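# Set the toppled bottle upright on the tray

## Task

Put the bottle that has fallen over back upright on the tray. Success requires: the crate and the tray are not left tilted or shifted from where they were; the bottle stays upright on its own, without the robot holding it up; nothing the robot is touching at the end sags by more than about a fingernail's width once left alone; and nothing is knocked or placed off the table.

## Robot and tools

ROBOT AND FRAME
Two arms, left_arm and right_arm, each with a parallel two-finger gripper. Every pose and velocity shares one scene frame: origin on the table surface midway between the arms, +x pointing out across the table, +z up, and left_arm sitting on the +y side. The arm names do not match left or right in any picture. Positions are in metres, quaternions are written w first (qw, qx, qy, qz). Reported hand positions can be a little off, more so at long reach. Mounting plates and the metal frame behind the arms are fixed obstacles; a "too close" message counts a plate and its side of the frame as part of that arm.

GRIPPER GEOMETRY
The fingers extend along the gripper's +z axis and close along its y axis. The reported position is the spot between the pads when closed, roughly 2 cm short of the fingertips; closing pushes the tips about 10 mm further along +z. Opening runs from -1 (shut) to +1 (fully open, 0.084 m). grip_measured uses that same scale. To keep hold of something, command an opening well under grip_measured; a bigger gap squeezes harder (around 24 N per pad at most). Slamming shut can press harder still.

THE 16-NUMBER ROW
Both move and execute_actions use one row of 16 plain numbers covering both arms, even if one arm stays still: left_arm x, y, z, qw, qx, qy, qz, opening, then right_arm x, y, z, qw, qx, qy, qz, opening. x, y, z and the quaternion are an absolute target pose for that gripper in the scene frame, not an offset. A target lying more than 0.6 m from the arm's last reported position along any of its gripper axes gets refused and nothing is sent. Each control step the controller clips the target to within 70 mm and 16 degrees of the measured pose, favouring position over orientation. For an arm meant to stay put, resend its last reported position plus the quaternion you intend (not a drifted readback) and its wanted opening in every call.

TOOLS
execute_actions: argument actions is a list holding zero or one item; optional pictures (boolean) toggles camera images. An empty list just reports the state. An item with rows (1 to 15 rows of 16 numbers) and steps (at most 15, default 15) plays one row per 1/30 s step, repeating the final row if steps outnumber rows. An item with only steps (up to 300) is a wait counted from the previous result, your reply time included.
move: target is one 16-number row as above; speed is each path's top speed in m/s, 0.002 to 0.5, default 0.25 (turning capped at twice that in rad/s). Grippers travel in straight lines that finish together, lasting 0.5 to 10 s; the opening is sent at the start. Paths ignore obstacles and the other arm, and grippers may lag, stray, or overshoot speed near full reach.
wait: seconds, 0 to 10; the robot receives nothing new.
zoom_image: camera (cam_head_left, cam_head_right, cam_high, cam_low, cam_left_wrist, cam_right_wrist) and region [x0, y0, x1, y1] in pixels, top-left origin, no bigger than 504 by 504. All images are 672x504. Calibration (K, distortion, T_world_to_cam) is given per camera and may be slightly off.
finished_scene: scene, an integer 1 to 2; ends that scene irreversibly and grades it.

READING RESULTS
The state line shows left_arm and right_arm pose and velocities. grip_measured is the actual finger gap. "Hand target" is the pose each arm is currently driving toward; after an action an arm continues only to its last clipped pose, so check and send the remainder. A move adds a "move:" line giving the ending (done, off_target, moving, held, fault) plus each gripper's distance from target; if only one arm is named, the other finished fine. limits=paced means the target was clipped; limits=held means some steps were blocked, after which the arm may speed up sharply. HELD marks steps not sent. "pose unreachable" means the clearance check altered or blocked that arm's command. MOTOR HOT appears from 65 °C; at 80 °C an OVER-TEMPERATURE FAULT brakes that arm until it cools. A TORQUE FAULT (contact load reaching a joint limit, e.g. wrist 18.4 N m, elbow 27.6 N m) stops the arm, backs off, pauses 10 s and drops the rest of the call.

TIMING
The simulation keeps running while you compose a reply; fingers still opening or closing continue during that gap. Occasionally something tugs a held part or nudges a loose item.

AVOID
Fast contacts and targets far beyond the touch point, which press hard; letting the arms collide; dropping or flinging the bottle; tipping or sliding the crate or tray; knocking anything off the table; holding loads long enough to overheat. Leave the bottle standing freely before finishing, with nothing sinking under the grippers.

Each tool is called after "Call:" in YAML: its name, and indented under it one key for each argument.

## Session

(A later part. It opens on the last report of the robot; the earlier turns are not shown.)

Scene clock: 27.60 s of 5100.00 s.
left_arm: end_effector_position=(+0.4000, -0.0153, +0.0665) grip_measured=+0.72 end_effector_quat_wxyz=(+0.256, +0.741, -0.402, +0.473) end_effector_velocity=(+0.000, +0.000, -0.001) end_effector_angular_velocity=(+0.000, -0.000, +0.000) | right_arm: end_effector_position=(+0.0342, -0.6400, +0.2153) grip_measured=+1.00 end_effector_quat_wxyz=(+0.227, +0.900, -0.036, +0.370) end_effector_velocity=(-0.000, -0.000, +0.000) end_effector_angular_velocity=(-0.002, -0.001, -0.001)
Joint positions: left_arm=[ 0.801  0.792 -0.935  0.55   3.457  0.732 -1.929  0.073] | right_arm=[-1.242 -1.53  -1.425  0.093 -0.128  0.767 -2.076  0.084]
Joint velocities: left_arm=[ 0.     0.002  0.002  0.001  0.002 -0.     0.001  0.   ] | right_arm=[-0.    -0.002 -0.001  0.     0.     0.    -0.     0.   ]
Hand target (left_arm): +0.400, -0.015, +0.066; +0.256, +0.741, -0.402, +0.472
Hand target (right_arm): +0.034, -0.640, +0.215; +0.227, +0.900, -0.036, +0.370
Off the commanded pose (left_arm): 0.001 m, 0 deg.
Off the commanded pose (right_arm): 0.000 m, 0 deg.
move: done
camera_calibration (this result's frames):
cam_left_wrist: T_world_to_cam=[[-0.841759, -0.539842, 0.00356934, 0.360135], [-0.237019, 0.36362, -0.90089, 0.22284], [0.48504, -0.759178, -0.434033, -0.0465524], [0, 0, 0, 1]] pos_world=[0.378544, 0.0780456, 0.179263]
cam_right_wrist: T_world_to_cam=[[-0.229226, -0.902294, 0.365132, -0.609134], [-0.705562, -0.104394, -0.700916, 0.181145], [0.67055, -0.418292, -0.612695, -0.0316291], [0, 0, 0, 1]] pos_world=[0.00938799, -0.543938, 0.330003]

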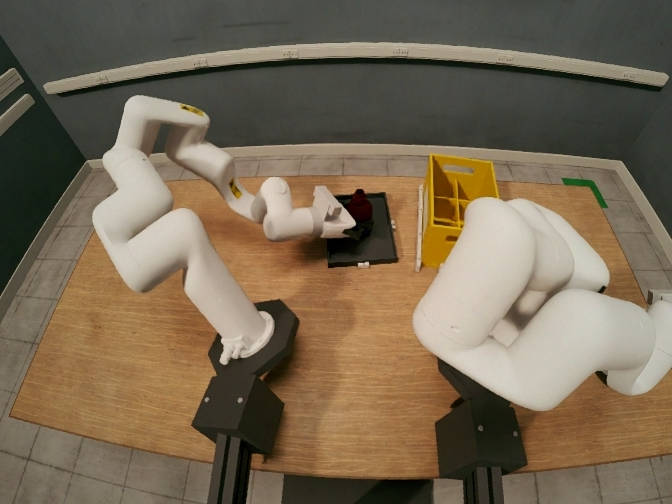

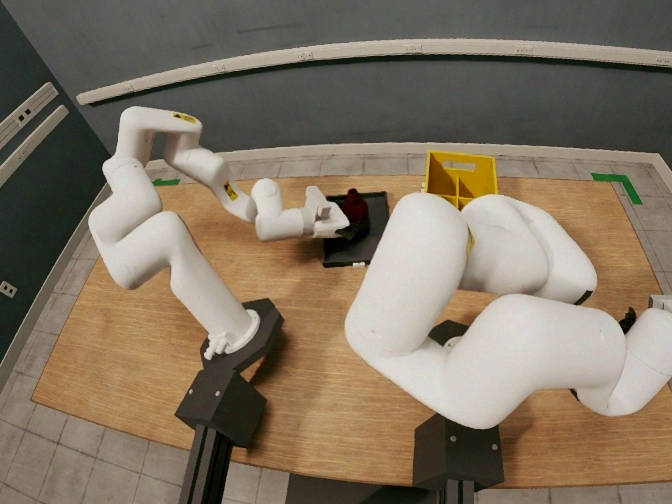

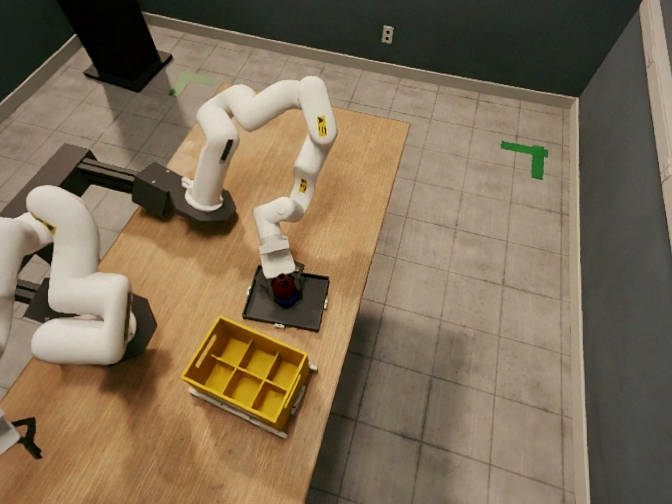

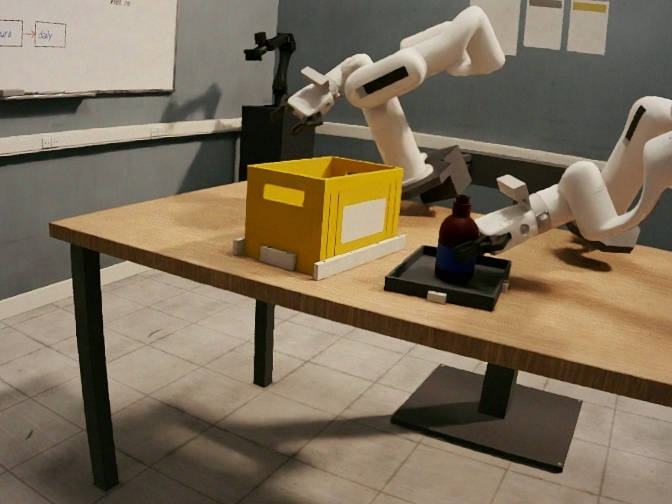

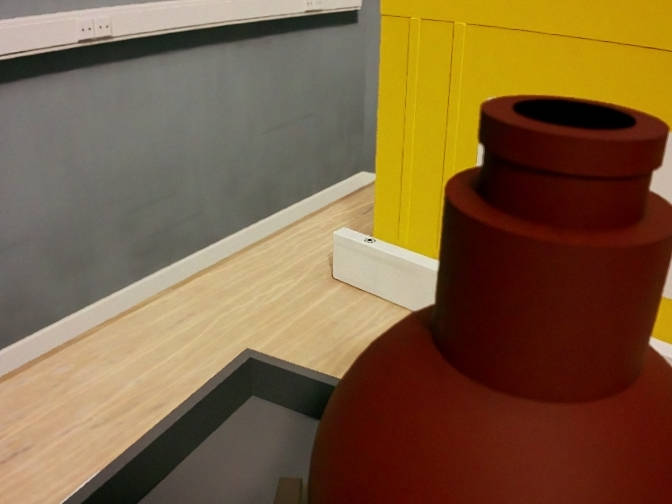

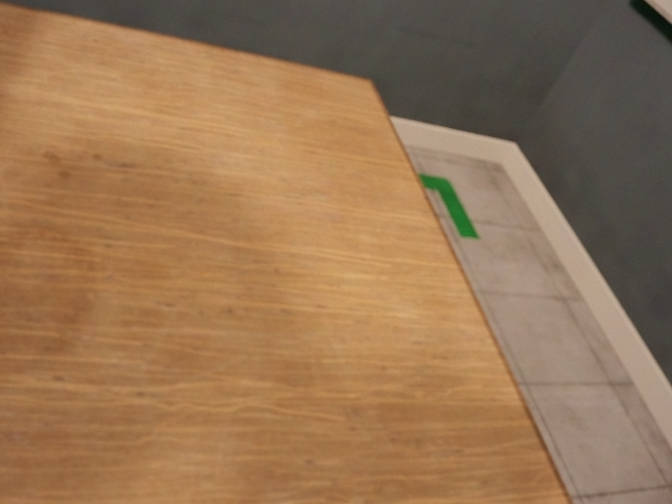

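Call:
move:
  target: [0.40,-0.015,0.060,-0.256,-0.741,0.402,-0.472,-0.5,0.0342,-0.64,0.2153,0.227,0.9,-0.036,0.37,1]
  speed: 0.01

Scene clock: 29.27 s of 5100.00 s.
left_arm: end_effector_position=(+0.4007, -0.0176, +0.0642) grip_measured=+0.72 end_effector_quat_wxyz=(+0.258, +0.738, -0.403, +0.476) end_effector_velocity=(+0.001, +0.000, -0.000) end_effector_angular_velocity=(-0.002, +0.007, +0.003) | right_arm: end_effector_position=(+0.0342, -0.6400, +0.2153) grip_measured=+1.00 end_effector_quat_wxyz=(+0.227, +0.900, -0.036, +0.370) end_effector_velocity=(-0.000, -0.000, +0.001) end_effector_angular_velocity=(-0.003, -0.000, +0.000)
Joint positions: left_arm=[ 0.795  0.81  -0.924  0.56   3.474  0.735 -1.923  0.074] | right_arm=[-1.242 -1.53  -1.425  0.093 -0.128  0.767 -2.076  0.084]
Joint velocities: left_arm=[ 0.011  0.011 -0.007  0.005 -0.005 -0.009  0.007  0.   ] | right_arm=[-0.    -0.002  0.     0.     0.     0.    -0.    -0.   ]
Hand target (left_arm): +0.400, -0.015, +0.060; +0.256, +0.741, -0.402, +0.472
Hand target (right_arm): +0.034, -0.640, +0.215; +0.227, +0.900, -0.036, +0.370
Off the commanded pose (left_arm): 0.005 m, 1 deg.
Off the commanded pose (right_arm): 0.000 m, 0 deg.
move: off_target (left_arm)
camera_calibration (this result's frames):
cam_left_wrist: T_world_to_cam=[[-0.843384, -0.537311, 0.000516764, 0.360348], [-0.229575, 0.35948, -0.904472, 0.218932], [0.485797, -0.762936, -0.426533, -0.0503741], [0, 0, 0, 1]] pos_world=[0.378644, 0.0764848, 0.176346]
cam_right_wrist: T_world_to_cam=[[-0.229227, -0.902294, 0.365132, -0.609134], [-0.705562, -0.104393, -0.700917, 0.181145], [0.67055, -0.418292, -0.612695, -0.0316291], [0, 0, 0, 1]] pos_world=[0.00938801, -0.543938, 0.330003]

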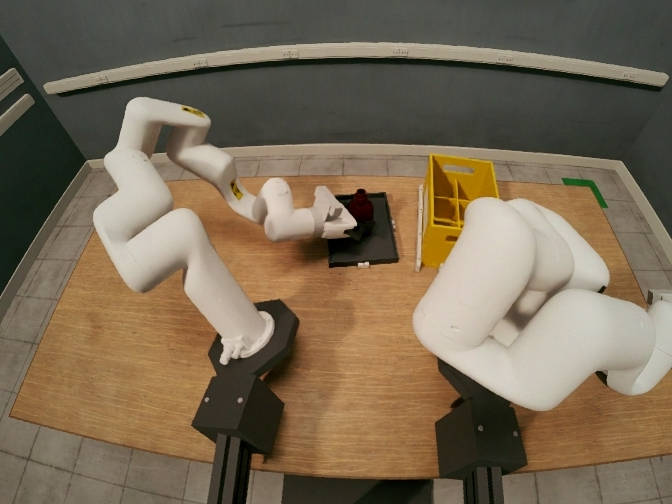

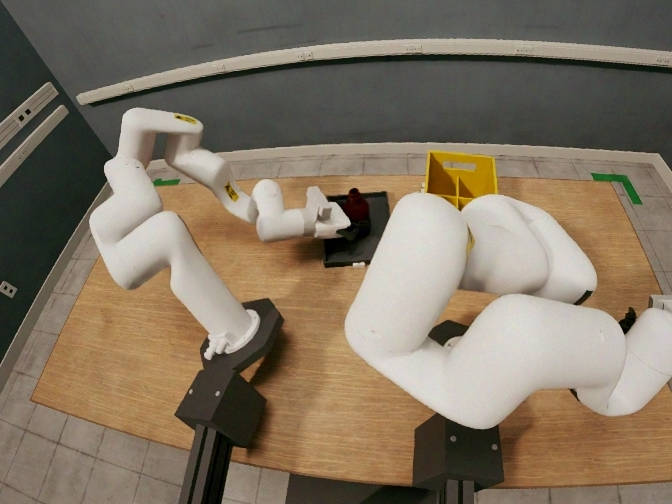

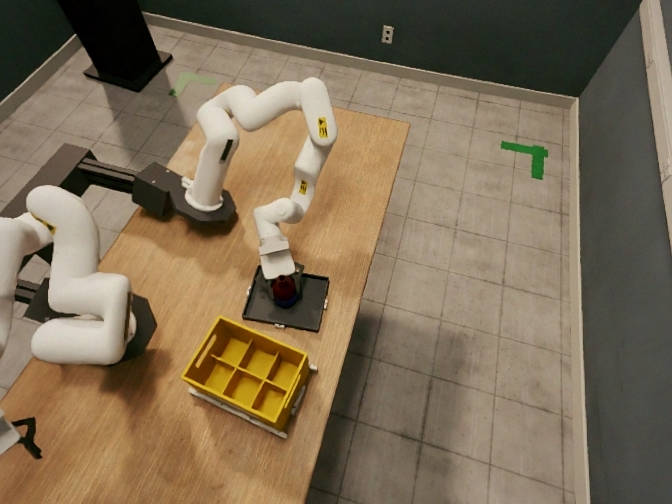

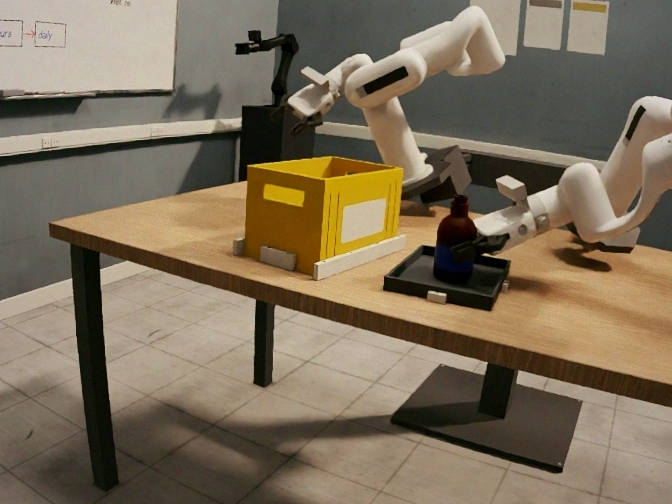

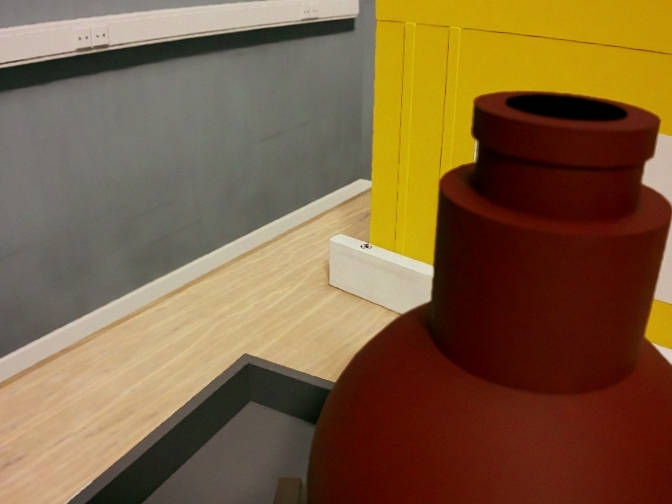

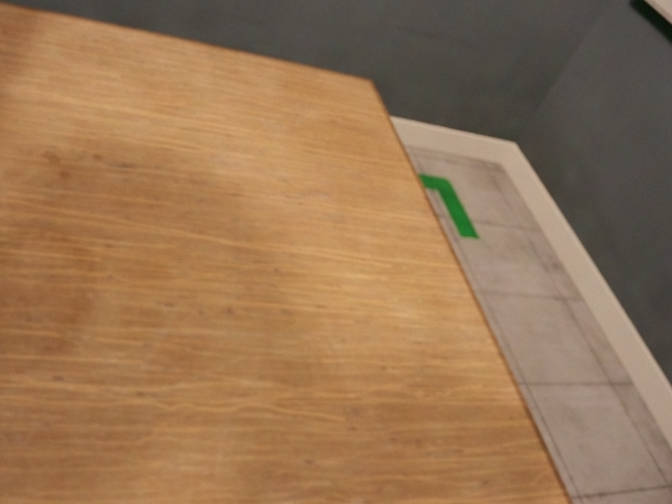

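Call:
move:
  target: [0.4007,-0.017,0.0645,-0.256,-0.741,0.402,-0.472,1,0.0342,-0.64,0.2153,0.227,0.9,-0.036,0.37,1]
  speed: 0.01

Call:
move:
  target: [0.366,0.036,0.094,-0.256,-0.741,0.402,-0.472,1,0.0342,-0.64,0.2153,0.227,0.9,-0.036,0.37,1]
  speed: 0.08

Scene clock: 31.87 s of 5100.00 s.
left_arm: end_effector_position=(+0.4007, -0.0169, +0.0644) grip_measured=+1.00 end_effector_quat_wxyz=(+0.256, +0.741, -0.402, +0.472) end_effector_velocity=(+0.000, +0.000, +0.000) end_effector_angular_velocity=(+0.000, -0.001, +0.001) | right_arm: end_effector_position=(+0.0342, -0.6400, +0.2153) grip_measured=+1.00 end_effector_quat_wxyz=(+0.227, +0.900, -0.036, +0.370) end_effector_velocity=(+0.000, -0.000, +0.000) end_effector_angular_velocity=(-0.001, -0.001, -0.000)
Joint positions: left_arm=[ 0.795  0.803 -0.929  0.558  3.455  0.733 -1.92   0.084] | right_arm=[-1.242 -1.53  -1.425  0.093 -0.128  0.767 -2.076  0.084]
Joint velocities: left_arm=[ 0.002 -0.001 -0.002 -0.001 -0.001  0.     0.     0.   ] | right_arm=[-0.    -0.001 -0.    -0.    -0.    -0.     0.     0.   ]
Hand target (left_arm): +0.401, -0.017, +0.064; +0.256, +0.741, -0.402, +0.472
Hand target (right_arm): +0.034, -0.640, +0.215; +0.227, +0.900, -0.036, +0.370
Off the commanded pose (left_arm): 0.000 m, 0 deg.
Off the commanded pose (right_arm): 0.000 m, 0 deg.
move: done
camera_calibration (this result's frames):
cam_left_wrist: T_world_to_cam=[[-0.841517, -0.540218, 0.00385527, 0.35974], [-0.237999, 0.364314, -0.900351, 0.221995], [0.484981, -0.758578, -0.435148, -0.0488983], [0, 0, 0, 1]] pos_world=[0.379277, 0.0763688, 0.177209]
cam_right_wrist: T_world_to_cam=[[-0.229227, -0.902294, 0.365132, -0.609134], [-0.705562, -0.104393, -0.700916, 0.181145], [0.67055, -0.418292, -0.612695, -0.0316291], [0, 0, 0, 1]] pos_world=[0.00938798, -0.543938, 0.330003]

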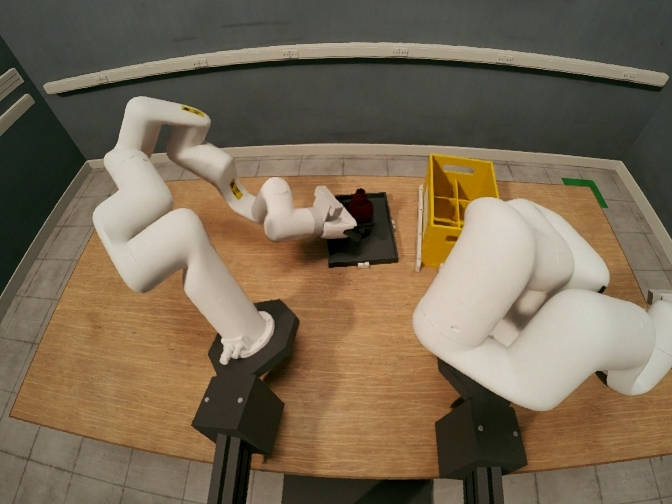

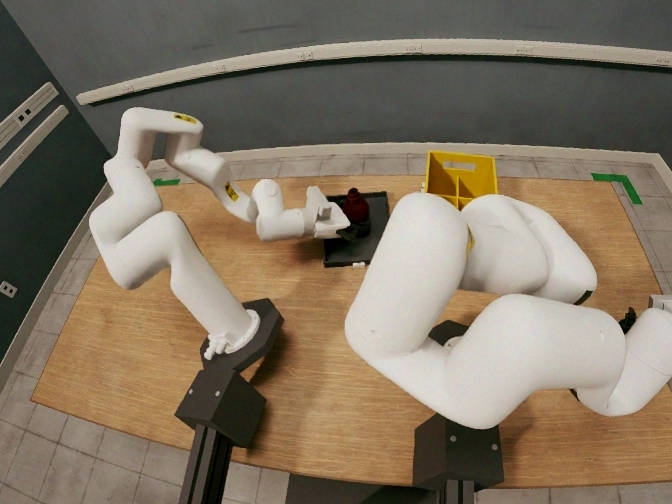

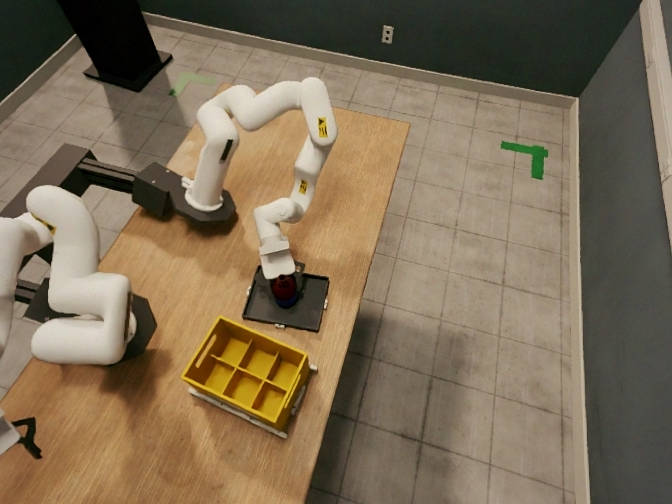

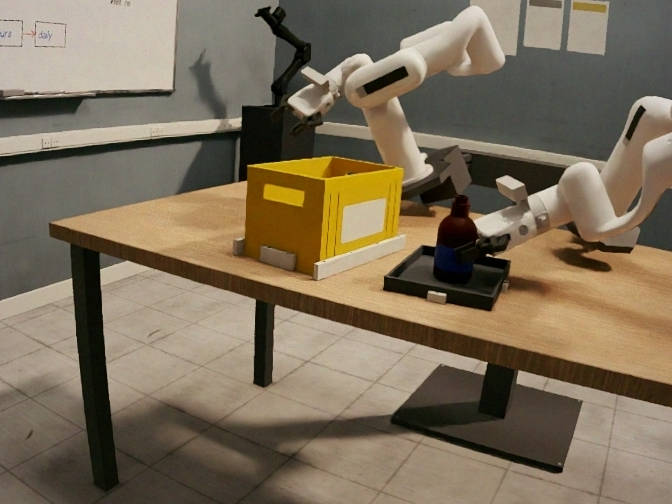

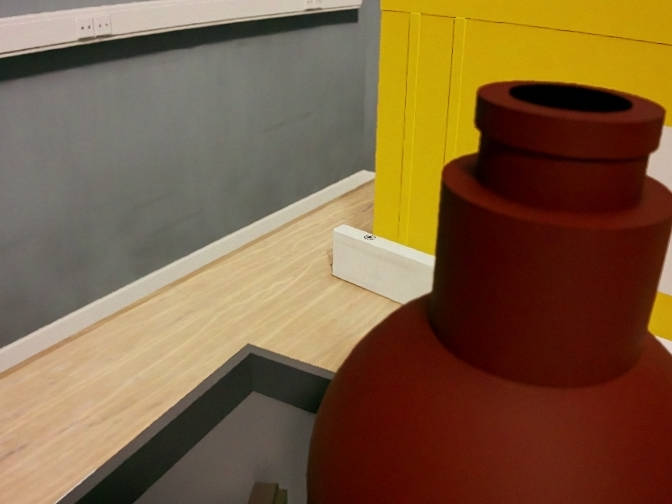

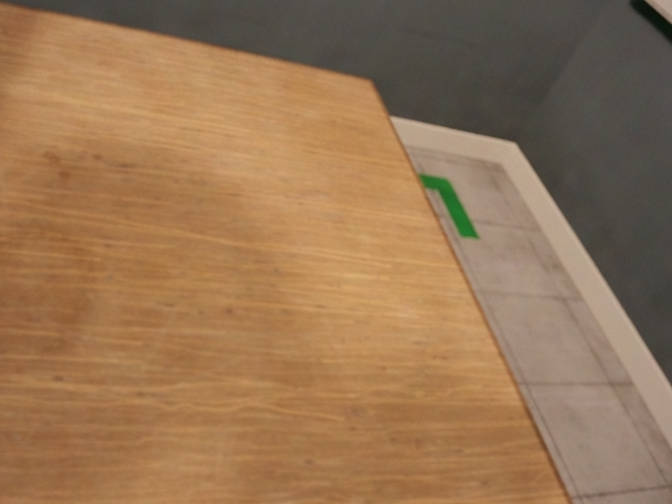

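Scene clock: 33.13 s of 5100.00 s.
left_arm: end_effector_position=(+0.3664, +0.0361, +0.0937) grip_measured=+1.00 end_effector_quat_wxyz=(+0.256, +0.741, -0.402, +0.472) end_effector_velocity=(-0.001, +0.000, +0.001) end_effector_angular_velocity=(-0.001, +0.001, -0.001) | right_arm: end_effector_position=(+0.0342, -0.6400, +0.2153) grip_measured=+1.00 end_effector_quat_wxyz=(+0.227, +0.900, -0.036, +0.370) end_effector_velocity=(-0.000, +0.000, -0.000) end_effector_angular_velocity=(+0.000, +0.000, +0.000)
Joint positions: left_arm=[ 1.104  0.595 -1.139  0.339  3.556  0.708 -2.063  0.084] | right_arm=[-1.242 -1.53  -1.425  0.093 -0.128  0.767 -2.076  0.084]
Joint velocities: left_arm=[ 0.009 -0.003 -0.009 -0.004  0.002 -0.003 -0.004  0.   ] | right_arm=[ 0.     0.001 -0.     0.    -0.     0.    -0.001 -0.   ]
Hand target (left_arm): +0.366, +0.036, +0.094; +0.256, +0.741, -0.402, +0.472
Hand target (right_arm): +0.034, -0.640, +0.215; +0.227, +0.900, -0.036, +0.370
Off the commanded pose (left_arm): 0.001 m, 0 deg.
Off the commanded pose (right_arm): 0.000 m, 0 deg.
move: done
camera_calibration (this result's frames):
cam_left_wrist: T_world_to_cam=[[-0.841562, -0.540151, 0.00307337, 0.359496], [-0.237375, 0.364711, -0.900355, 0.220642], [0.485207, -0.758434, -0.435145, 0.0206601], [0, 0, 0, 1]] pos_world=[0.344889, 0.129381, 0.206542]
cam_right_wrist: T_world_to_cam=[[-0.229226, -0.902294, 0.365132, -0.609134], [-0.705562, -0.104393, -0.700917, 0.181145], [0.67055, -0.418292, -0.612695, -0.0316291], [0, 0, 0, 1]] pos_world=[0.009388, -0.543938, 0.330003]

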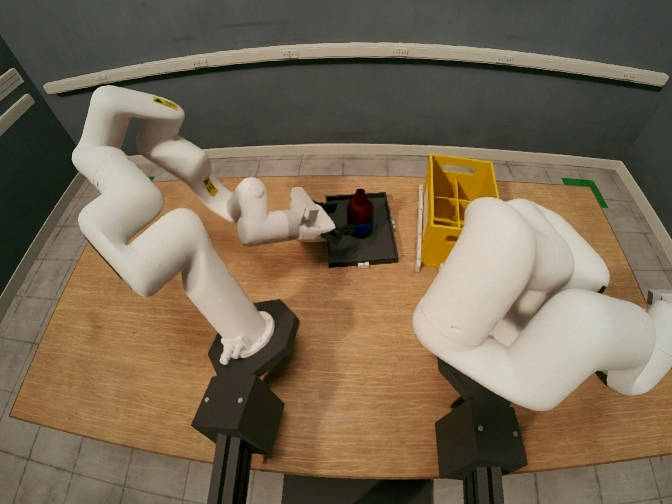

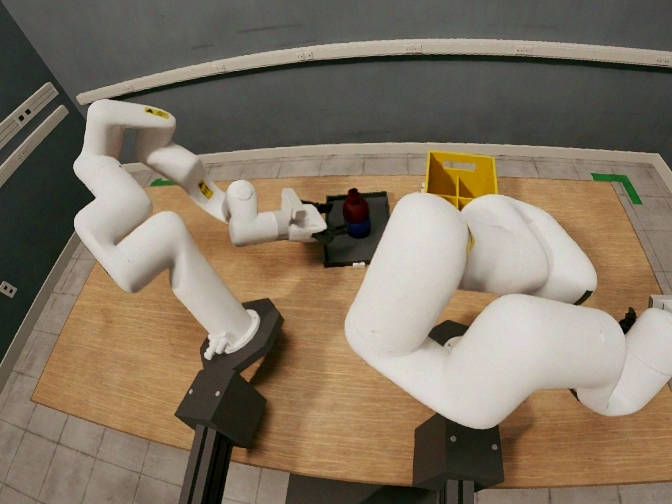

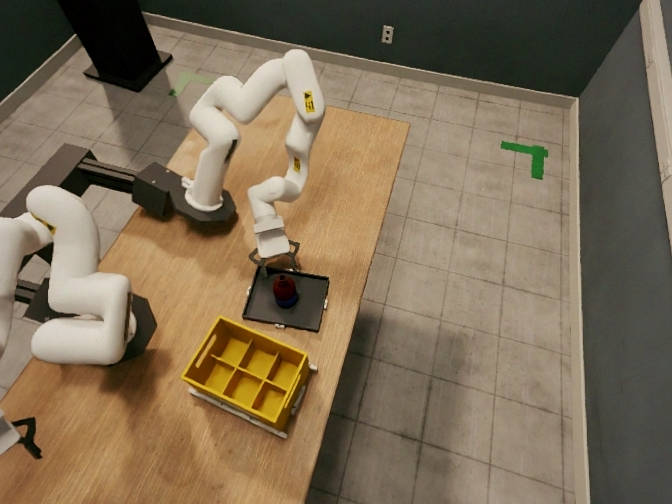

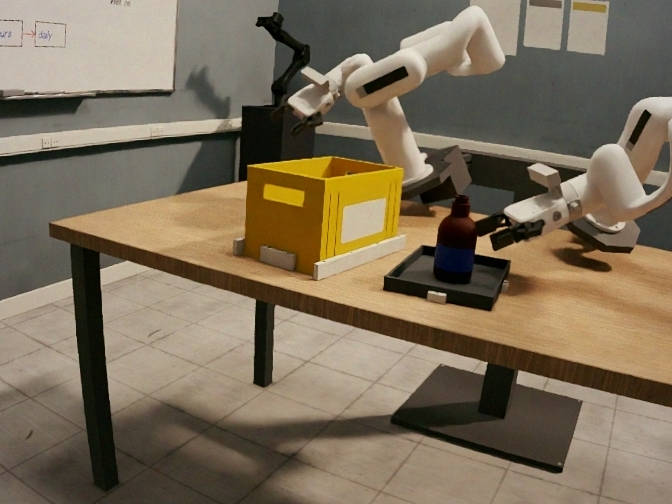

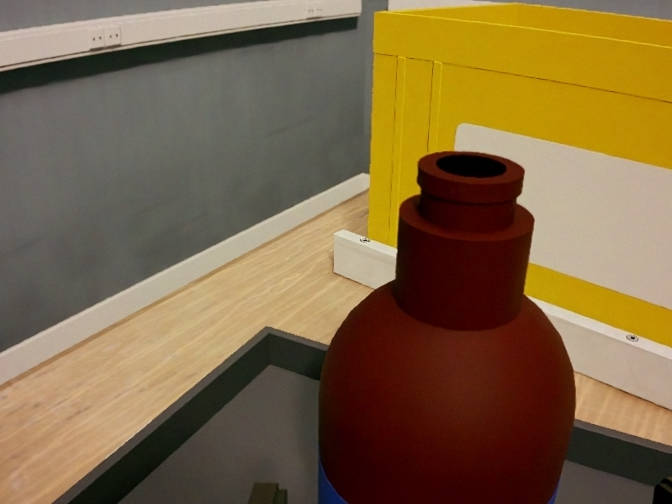

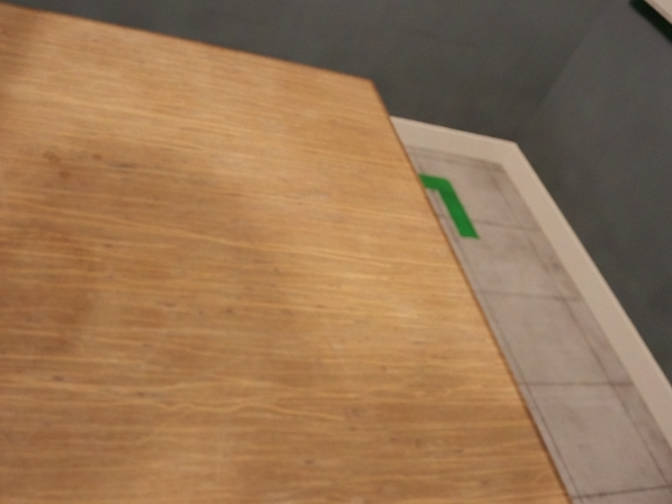

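Call:
finished_scene:
  scene: 1

The scene is finished: the task was done.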